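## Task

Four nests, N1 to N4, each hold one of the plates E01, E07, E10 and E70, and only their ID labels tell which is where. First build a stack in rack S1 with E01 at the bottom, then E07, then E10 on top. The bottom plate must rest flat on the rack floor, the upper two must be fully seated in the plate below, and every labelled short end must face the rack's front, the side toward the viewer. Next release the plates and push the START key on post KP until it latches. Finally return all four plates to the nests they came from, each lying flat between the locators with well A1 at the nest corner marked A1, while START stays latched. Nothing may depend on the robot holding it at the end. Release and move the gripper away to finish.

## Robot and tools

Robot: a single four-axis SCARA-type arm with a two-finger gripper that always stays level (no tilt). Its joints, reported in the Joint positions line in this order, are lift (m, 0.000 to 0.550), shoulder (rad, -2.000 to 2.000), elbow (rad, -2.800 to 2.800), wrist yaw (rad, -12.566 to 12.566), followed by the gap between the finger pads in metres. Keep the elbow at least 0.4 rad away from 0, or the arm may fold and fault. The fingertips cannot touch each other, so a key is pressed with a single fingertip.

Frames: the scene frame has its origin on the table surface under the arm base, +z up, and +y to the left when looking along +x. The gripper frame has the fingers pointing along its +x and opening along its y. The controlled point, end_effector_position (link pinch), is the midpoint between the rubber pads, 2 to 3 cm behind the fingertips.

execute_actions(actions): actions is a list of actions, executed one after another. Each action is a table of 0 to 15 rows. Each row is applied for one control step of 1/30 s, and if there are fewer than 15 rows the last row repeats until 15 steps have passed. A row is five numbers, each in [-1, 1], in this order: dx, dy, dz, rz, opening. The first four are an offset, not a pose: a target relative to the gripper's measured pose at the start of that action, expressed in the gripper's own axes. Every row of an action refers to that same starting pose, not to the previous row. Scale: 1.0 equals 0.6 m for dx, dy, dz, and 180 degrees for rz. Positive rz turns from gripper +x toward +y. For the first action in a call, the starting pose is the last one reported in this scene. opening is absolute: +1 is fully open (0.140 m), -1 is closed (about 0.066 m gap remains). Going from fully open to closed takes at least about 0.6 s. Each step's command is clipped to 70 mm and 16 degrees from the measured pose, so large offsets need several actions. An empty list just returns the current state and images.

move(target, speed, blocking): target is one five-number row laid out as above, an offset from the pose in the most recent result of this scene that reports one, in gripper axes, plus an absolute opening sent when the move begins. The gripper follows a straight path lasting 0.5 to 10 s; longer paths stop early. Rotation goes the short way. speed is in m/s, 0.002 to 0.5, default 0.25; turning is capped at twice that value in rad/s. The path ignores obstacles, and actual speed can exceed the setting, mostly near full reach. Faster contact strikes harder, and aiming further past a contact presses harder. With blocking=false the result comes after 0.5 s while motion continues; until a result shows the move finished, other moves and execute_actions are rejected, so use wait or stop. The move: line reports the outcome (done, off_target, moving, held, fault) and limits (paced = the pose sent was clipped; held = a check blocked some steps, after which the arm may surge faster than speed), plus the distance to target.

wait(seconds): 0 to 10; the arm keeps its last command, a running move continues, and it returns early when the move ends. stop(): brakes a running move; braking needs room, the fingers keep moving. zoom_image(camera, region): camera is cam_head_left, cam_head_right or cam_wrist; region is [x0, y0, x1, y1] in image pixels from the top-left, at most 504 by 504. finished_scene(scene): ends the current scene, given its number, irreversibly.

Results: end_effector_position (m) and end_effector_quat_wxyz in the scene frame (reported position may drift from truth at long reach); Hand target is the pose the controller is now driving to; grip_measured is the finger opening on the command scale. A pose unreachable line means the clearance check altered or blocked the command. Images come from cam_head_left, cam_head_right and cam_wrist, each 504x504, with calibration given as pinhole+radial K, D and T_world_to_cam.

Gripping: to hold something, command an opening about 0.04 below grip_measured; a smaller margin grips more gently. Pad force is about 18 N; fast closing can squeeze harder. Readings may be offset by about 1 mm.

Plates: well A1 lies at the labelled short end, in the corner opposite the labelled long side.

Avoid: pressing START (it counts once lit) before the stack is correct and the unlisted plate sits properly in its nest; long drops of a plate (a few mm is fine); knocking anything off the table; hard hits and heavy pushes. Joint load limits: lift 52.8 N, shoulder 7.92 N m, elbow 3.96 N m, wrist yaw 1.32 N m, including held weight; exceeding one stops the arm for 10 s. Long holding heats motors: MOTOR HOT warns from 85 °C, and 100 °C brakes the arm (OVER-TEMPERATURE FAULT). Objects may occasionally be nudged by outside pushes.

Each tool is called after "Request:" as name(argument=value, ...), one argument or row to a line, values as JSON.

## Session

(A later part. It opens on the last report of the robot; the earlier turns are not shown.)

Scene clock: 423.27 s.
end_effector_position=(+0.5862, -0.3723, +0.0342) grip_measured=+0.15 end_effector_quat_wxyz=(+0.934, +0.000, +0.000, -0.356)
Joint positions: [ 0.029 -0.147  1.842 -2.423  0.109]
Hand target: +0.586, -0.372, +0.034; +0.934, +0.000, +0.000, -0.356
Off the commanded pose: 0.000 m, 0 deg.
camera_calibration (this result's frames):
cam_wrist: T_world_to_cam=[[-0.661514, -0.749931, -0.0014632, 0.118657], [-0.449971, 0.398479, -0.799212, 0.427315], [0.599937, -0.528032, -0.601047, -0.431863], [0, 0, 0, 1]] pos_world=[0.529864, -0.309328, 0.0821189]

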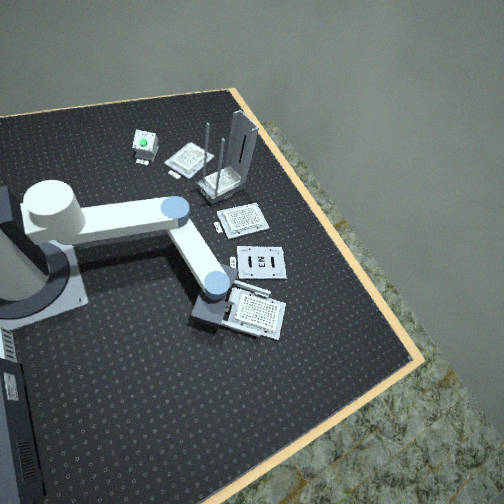

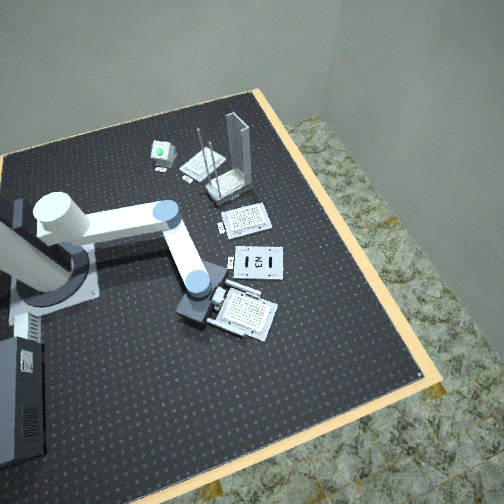

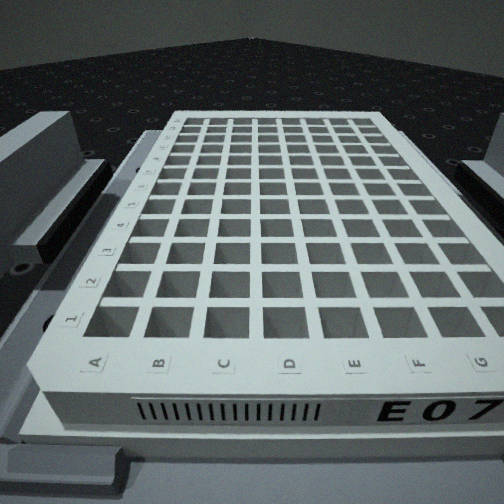

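Request:
move(
  target=[0, 0, 0.0488, 0, 0.15],
  speed=0.15,
)

Request:
move(
  target=[-0.52035, 0.59245, 0, 0.30572, 0.15],
  speed=0.4,
)

Scene clock: 428.73 s.
end_effector_position=(+0.5862, -0.3723, +0.0636) grip_measured=+0.15 end_effector_quat_wxyz=(+0.934, +0.000, +0.000, -0.356)
Joint positions: [ 0.059 -0.147  1.842 -2.423  0.109]
Hand target: +0.586, -0.372, +0.064; +0.934, +0.000, +0.000, -0.356
Off the commanded pose: 0.000 m, 0 deg.
move: done
camera_calibration (this result's frames):
cam_wrist: T_world_to_cam=[[-0.661494, -0.749949, -0.0014632, 0.118691], [-0.449982, 0.398467, -0.799212, 0.450767], [0.599951, -0.528016, -0.601047, -0.414234], [0, 0, 0, 1]] pos_world=[0.529871, -0.309326, 0.111458]

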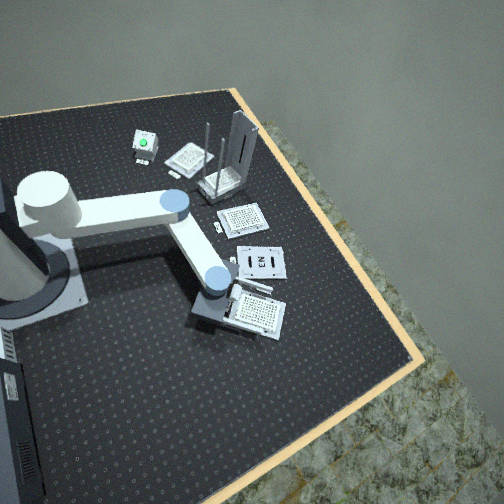

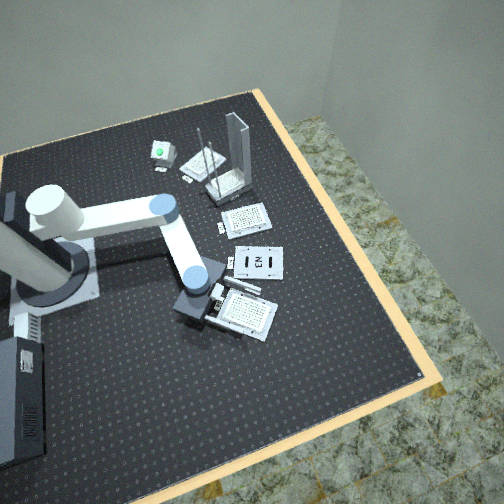

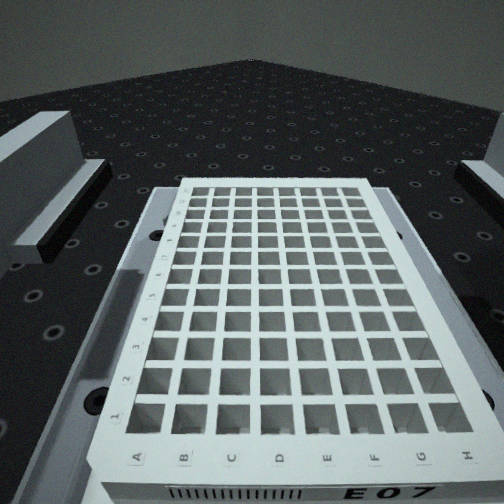

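Scene clock: 430.40 s.
end_effector_position=(+0.5895, +0.1009, +0.0636) grip_measured=+0.15 end_effector_quat_wxyz=(+0.993, +0.000, +0.000, +0.116)
Joint positions: [ 0.059  1.116  1.159 -2.042  0.109]
Hand target: +0.590, +0.101, +0.064; +0.993, +0.000, +0.000, +0.116
Off the commanded pose: 0.000 m, 0 deg.
move: done
camera_calibration (this result's frames):
cam_wrist: T_world_to_cam=[[0.236097, -0.971728, -0.0014632, -0.0310751], [-0.584332, -0.140769, -0.799212, 0.397292], [0.776411, 0.189547, -0.601047, -0.342779], [0, 0, 0, 1]] pos_world=[0.505625, 0.0907025, 0.111449]

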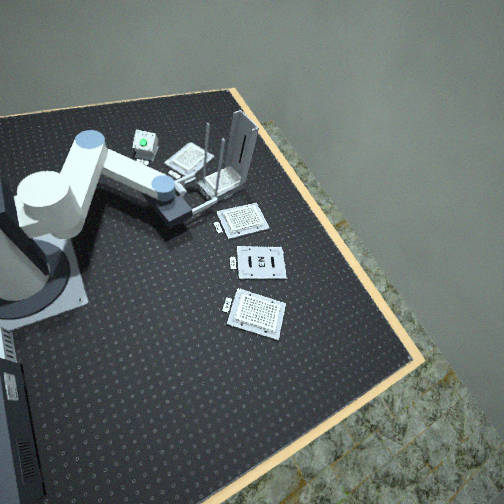

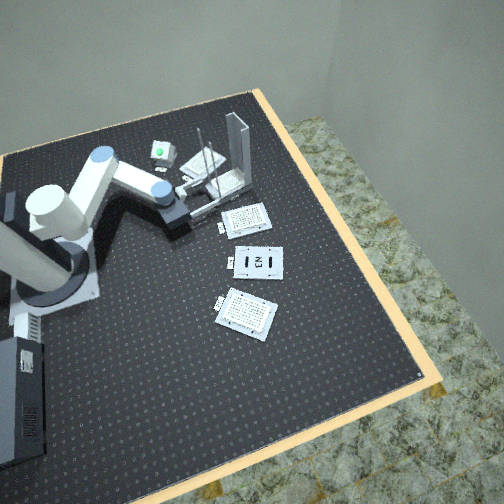

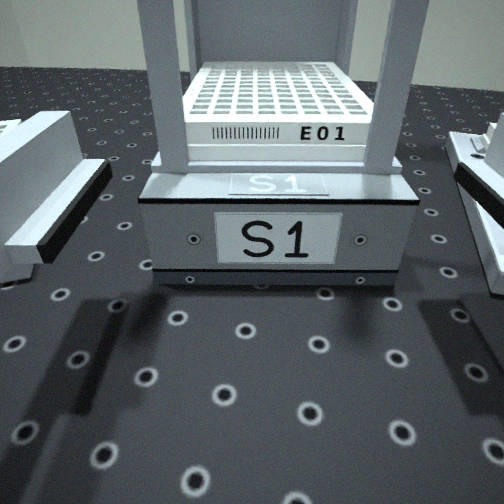

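Request:
move(
  target=[0.1819, 0, -0.0003, 0, 0.15],
  speed=0.2,
)

Request:
execute_actions(
  actions=[
    [[0,0,0,0,-0.45]],
    [[0,0,0,0,-0.6]],
  ],
)

Request:
move(
  target=[0, 0, 0.436, 0, -0.6],
  speed=0.3,
)

Scene clock: 434.33 s.
end_effector_position=(+0.6958, +0.1261, +0.0634) grip_measured=+0.15 end_effector_quat_wxyz=(+0.993, +0.000, +0.000, +0.116)
Joint positions: [ 0.058  0.881  1.725 -2.374  0.109]
Hand target: +0.696, +0.126, +0.063; +0.993, +0.000, +0.000, +0.116
Off the commanded pose: 0.000 m, 0 deg.
move: done
camera_calibration (this result's frames):
cam_wrist: T_world_to_cam=[[0.236298, -0.97168, -0.0014632, -0.0317866], [-0.584303, -0.14089, -0.799212, 0.462816], [0.776372, 0.189707, -0.601047, -0.430109], [0, 0, 0, 1]] pos_world=[0.61186, 0.115914, 0.111326]

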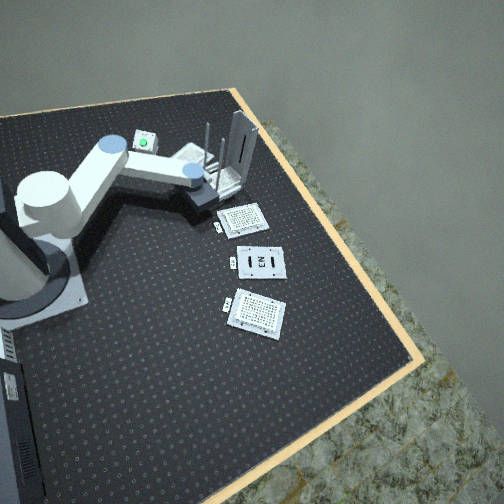

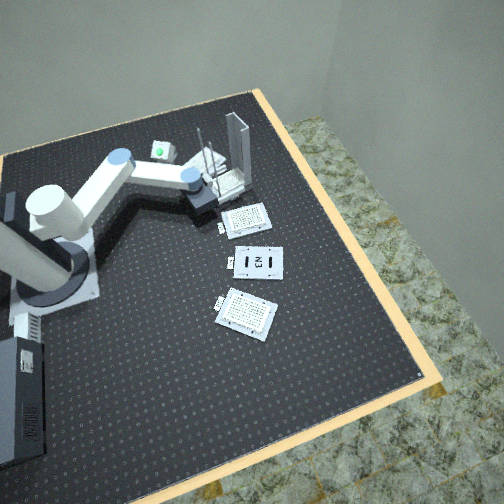

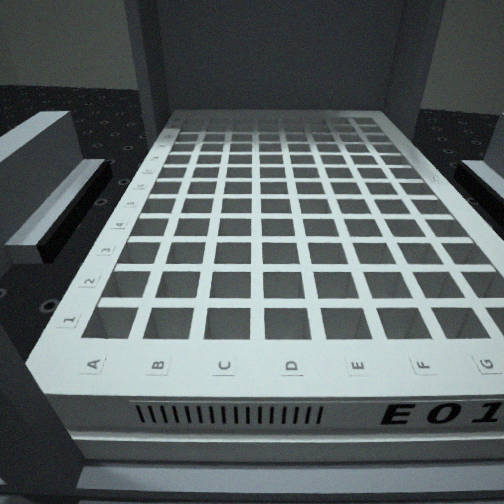

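Scene clock: 435.33 s.
end_effector_position=(+0.6958, +0.1261, +0.0634) grip_measured=-0.56 end_effector_quat_wxyz=(+0.993, +0.000, +0.000, +0.116)
Joint positions: [ 0.058  0.881  1.725 -2.374  0.082]
Hand target: +0.696, +0.126, +0.063; +0.993, +0.000, +0.000, +0.116
Off the commanded pose: 0.000 m, 0 deg.
camera_calibration (this result's frames):
cam_wrist: T_world_to_cam=[[0.236246, -0.971692, -0.0014632, -0.0317668], [-0.58431, -0.140859, -0.799212, 0.462816], [0.776382, 0.189666, -0.601047, -0.430109], [0, 0, 0, 1]] pos_world=[0.611862, 0.115902, 0.111326]

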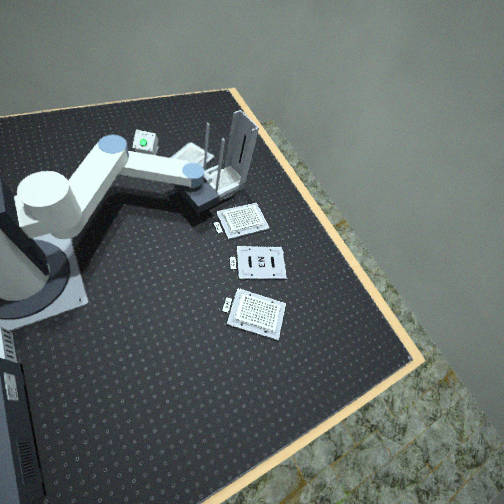

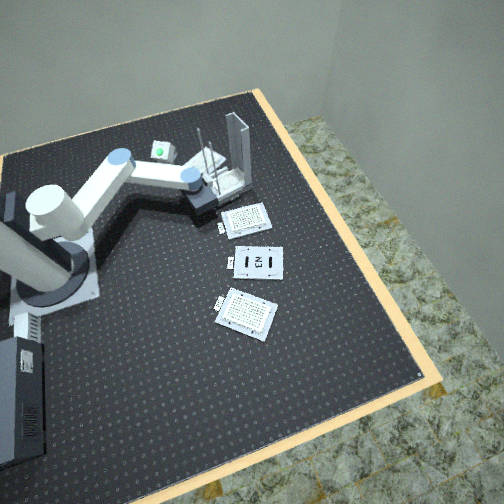

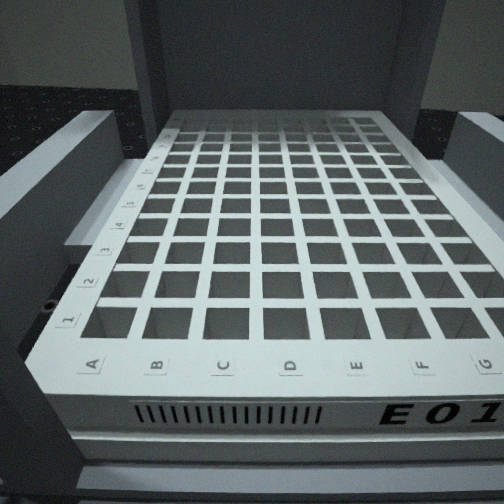

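Scene clock: 436.67 s.
end_effector_position=(+0.6958, +0.1261, +0.3251) grip_measured=-0.56 end_effector_quat_wxyz=(+0.993, +0.000, +0.000, +0.116)
Joint positions: [ 0.32   0.881  1.725 -2.374  0.082]
Hand target: +0.696, +0.126, +0.325; +0.993, +0.000, +0.000, +0.116
Off the commanded pose: 0.000 m, 0 deg.
move: done
camera_calibration (this result's frames):
cam_wrist: T_world_to_cam=[[0.236298, -0.971679, -0.0014632, -0.0314048], [-0.584303, -0.14089, -0.799212, 0.671932], [0.776372, 0.189707, -0.601047, -0.272852], [0, 0, 0, 1]] pos_world=[0.611867, 0.115915, 0.372973]

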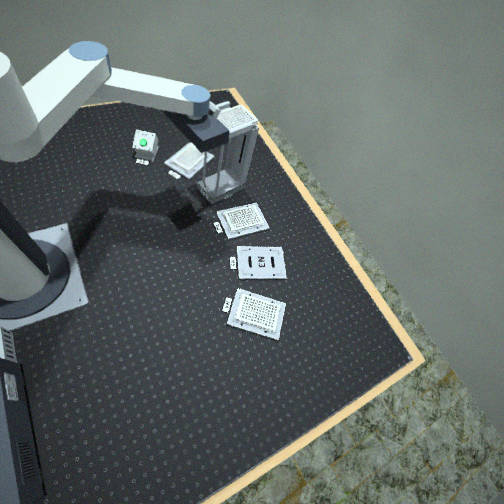

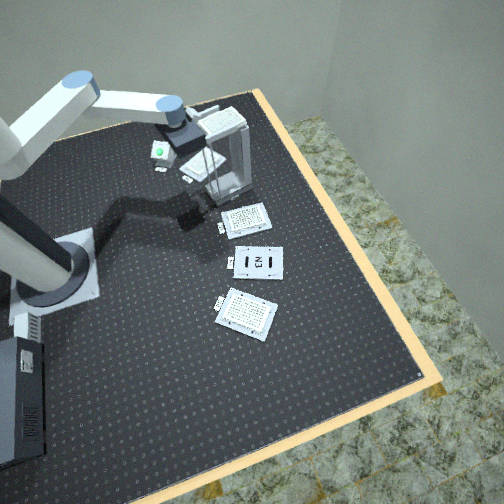

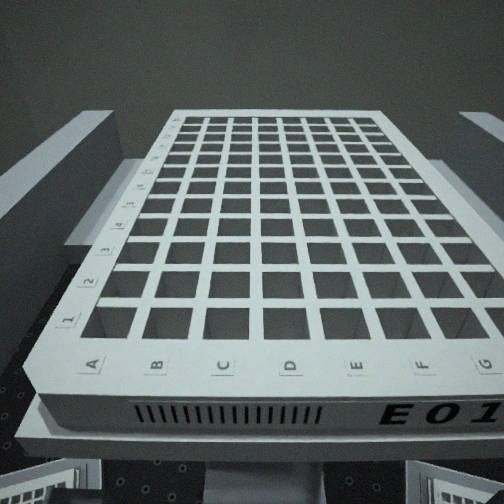

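Request:
move(
  target=[-0.15457, -0.55617, 0, -0.19781, -0.6],
  speed=0.4,
)

Scene clock: 442.47 s.
end_effector_position=(+0.6828, -0.2200, +0.3251) grip_measured=-0.56 end_effector_quat_wxyz=(+0.981, +0.000, +0.000, -0.193)
Joint positions: [ 0.32   0.179  1.834 -2.401  0.082]
Hand target: +0.683, -0.220, +0.325; +0.981, +0.000, +0.000, -0.193
Off the commanded pose: 0.000 m, 0 deg.
move: done
camera_calibration (this result's frames):
cam_wrist: T_world_to_cam=[[-0.373597, -0.92759, -0.0014632, 0.0614727], [-0.55709, 0.225635, -0.799212, 0.677614], [0.741671, -0.297768, -0.601047, -0.280638], [0, 0, 0, 1]] pos_world=[0.608599, -0.179437, 0.372971]

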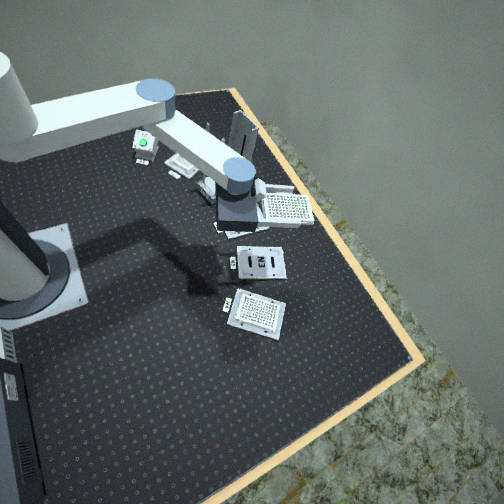

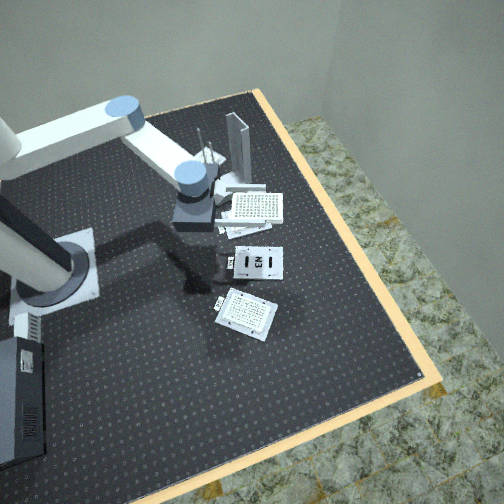

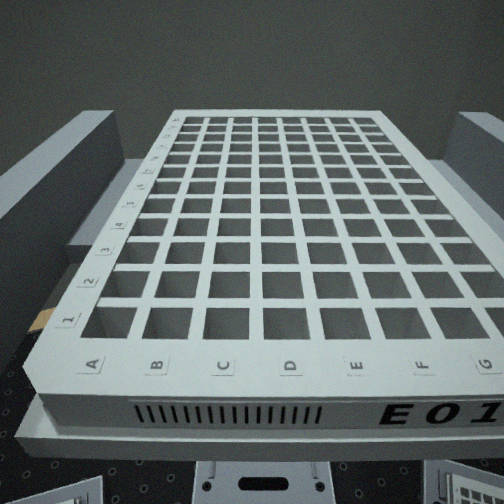

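Request:
move(
  target=[0, 0.0005, -0.4752, 0, -0.6],
  speed=0.35,
)

Request:
move(
  target=[0, 0, -0.0097, 0, -0.6],
  speed=0.015,
)

Request:
execute_actions(
  actions=[
    [[0,0,0,0,0.15]],
  ],
)

Request:
move(
  target=[-0.3, 0, 0.15, 0, 0.15],
  speed=0.3,
)

Scene clock: 446.50 s.
end_effector_position=(+0.6828, -0.2198, +0.0399) grip_measured=-0.56 end_effector_quat_wxyz=(+0.981, +0.000, +0.000, -0.193)
Joint positions: [ 0.035  0.18   1.833 -2.402  0.082]
Hand target: +0.683, -0.220, +0.040; +0.981, +0.000, +0.000, -0.193
Off the commanded pose: 0.000 m, 0 deg.
move: done
camera_calibration (this result's frames):
cam_wrist: T_world_to_cam=[[-0.373492, -0.927632, -0.0014632, 0.0612203], [-0.557115, 0.225572, -0.799212, 0.449686], [0.741705, -0.297685, -0.601047, -0.452053], [0, 0, 0, 1]] pos_world=[0.608682, -0.179216, 0.0877791]

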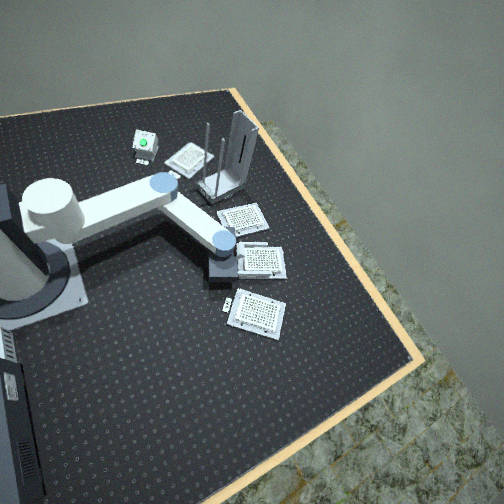

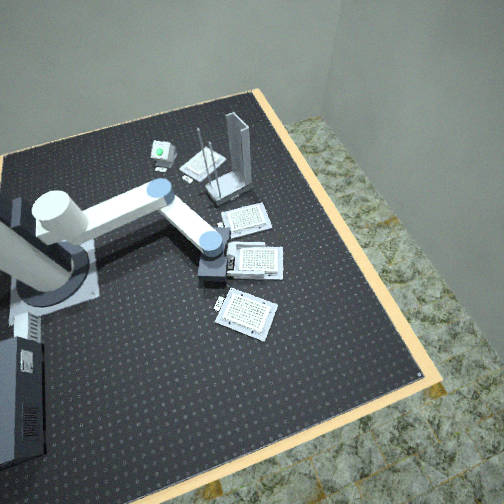

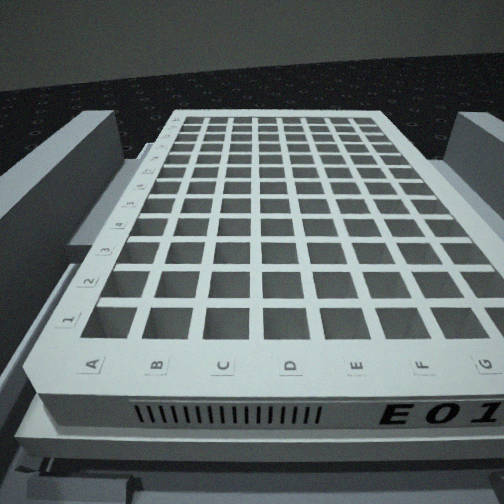

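Scene clock: 447.20 s.
end_effector_position=(+0.6828, -0.2198, +0.0340) grip_measured=-0.56 end_effector_quat_wxyz=(+0.981, +0.000, +0.000, -0.193)
Joint positions: [ 0.029  0.18   1.833 -2.402  0.082]
Hand target: +0.683, -0.220, +0.034; +0.981, +0.000, +0.000, -0.193
Off the commanded pose: 0.000 m, 0 deg.
move: done
camera_calibration (this result's frames):
cam_wrist: T_world_to_cam=[[-0.373504, -0.927627, -0.0014632, 0.0612138], [-0.557112, 0.225579, -0.799212, 0.44502], [0.741701, -0.297694, -0.601047, -0.455561], [0, 0, 0, 1]] pos_world=[0.60868, -0.179221, 0.0819412]

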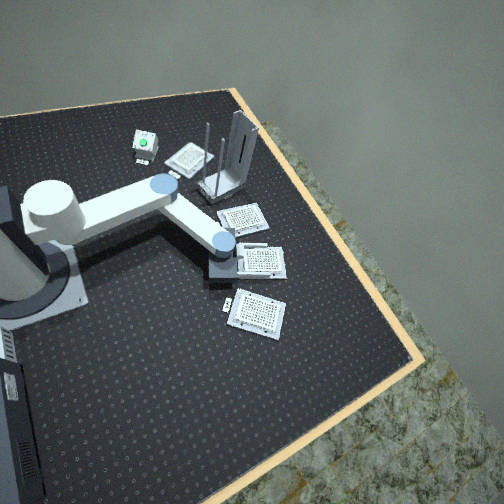

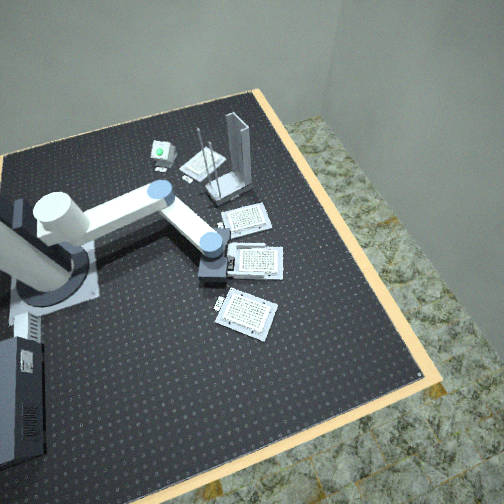

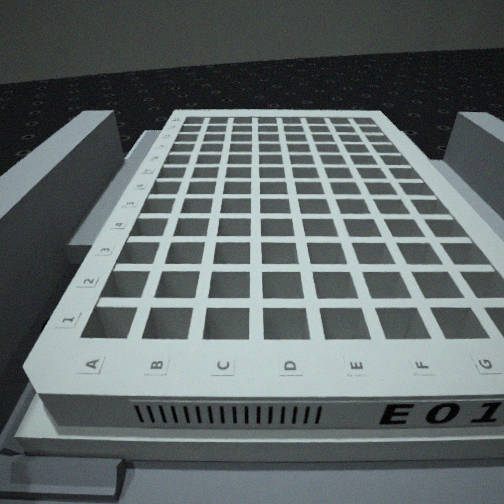

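Scene clock: 447.70 s.
end_effector_position=(+0.6828, -0.2198, +0.0340) grip_measured=+0.15 end_effector_quat_wxyz=(+0.981, +0.000, +0.000, -0.193)
Joint positions: [ 0.029  0.18   1.833 -2.402  0.109]
Hand target: +0.683, -0.220, +0.034; +0.981, +0.000, +0.000, -0.193
Off the commanded pose: 0.000 m, 0 deg.
camera_calibration (this result's frames):
cam_wrist: T_world_to_cam=[[-0.373507, -0.927626, -0.0014632, 0.0612157], [-0.557111, 0.225581, -0.799212, 0.44502], [0.7417, -0.297697, -0.601047, -0.455561], [0, 0, 0, 1]] pos_world=[0.60868, -0.179222, 0.0819412]

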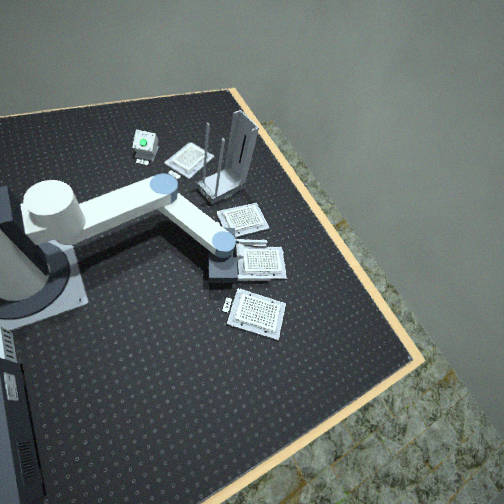

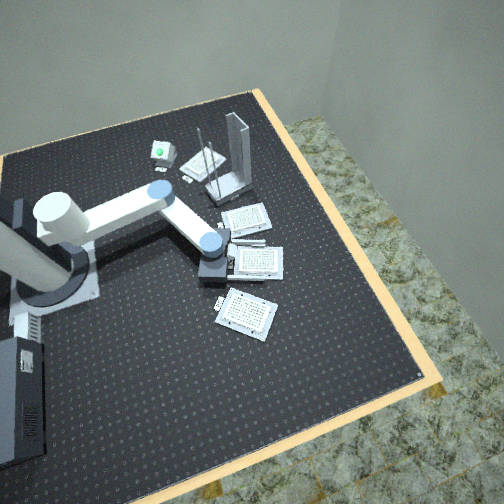

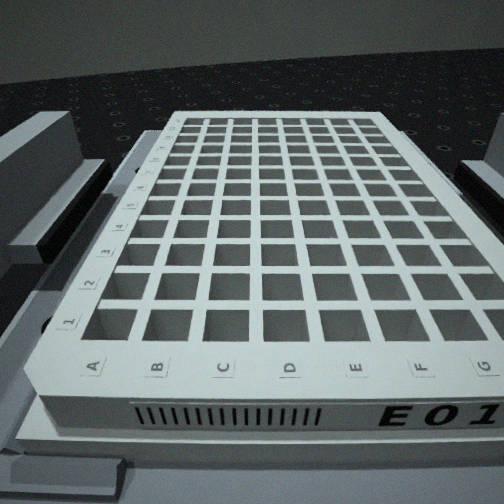

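Scene clock: 448.80 s.
end_effector_position=(+0.5161, -0.1517, +0.1241) grip_measured=+0.15 end_effector_quat_wxyz=(+0.981, +0.000, +0.000, -0.193)
Joint positions: [ 0.119  0.521  0.919 -1.828  0.109]
Hand target: +0.516, -0.152, +0.124; +0.981, +0.000, +0.000, -0.193
Off the commanded pose: 0.000 m, 0 deg.
move: done
camera_calibration (this result's frames):
cam_wrist: T_world_to_cam=[[-0.373812, -0.927503, -0.0014632, 0.0624055], [-0.557037, 0.225763, -0.799212, 0.408738], [0.741603, -0.29794, -0.601047, -0.257483], [0, 0, 0, 1]] pos_world=[0.44196, -0.111111, 0.172]

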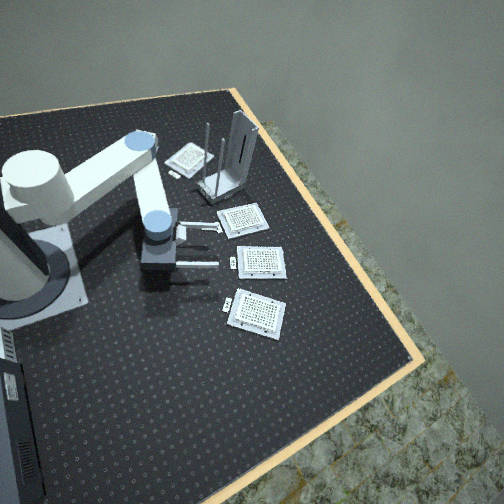

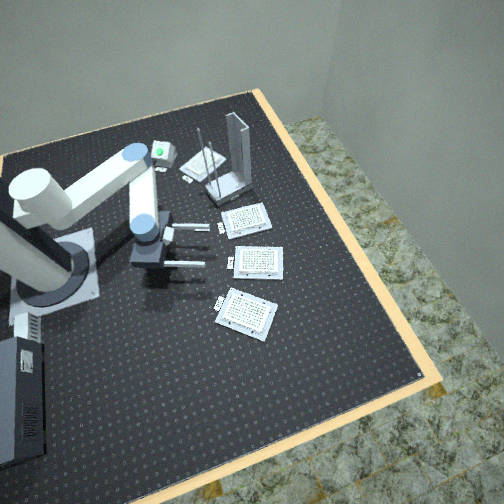

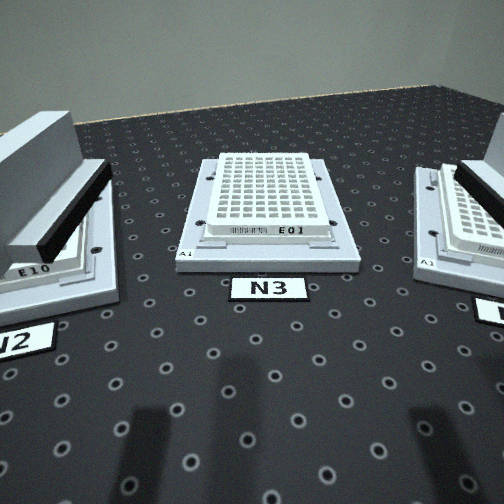

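Request:
zoom_image(
  camera="cam_head_right",
  region=[130, 120, 330, 350],
)

Region (130, 120, 330, 350) of cam_head_right's 504x504 image, scaled by 2.191, with more detail than that image has; it fills the left 438 columns of this view, and the rest is white.

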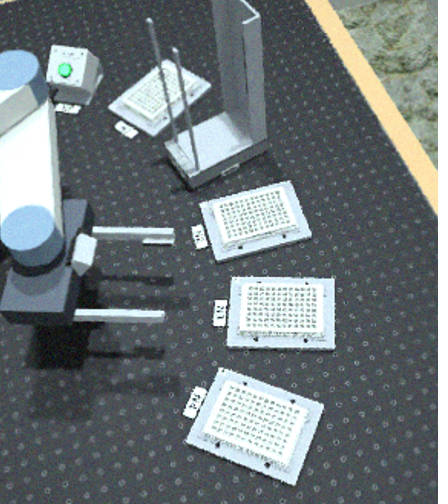

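All four plates are in their nests and START is lit and held in. Ending scene 1.

Request:
finished_scene(
  scene=1,
)

The scene is finished: the task was done.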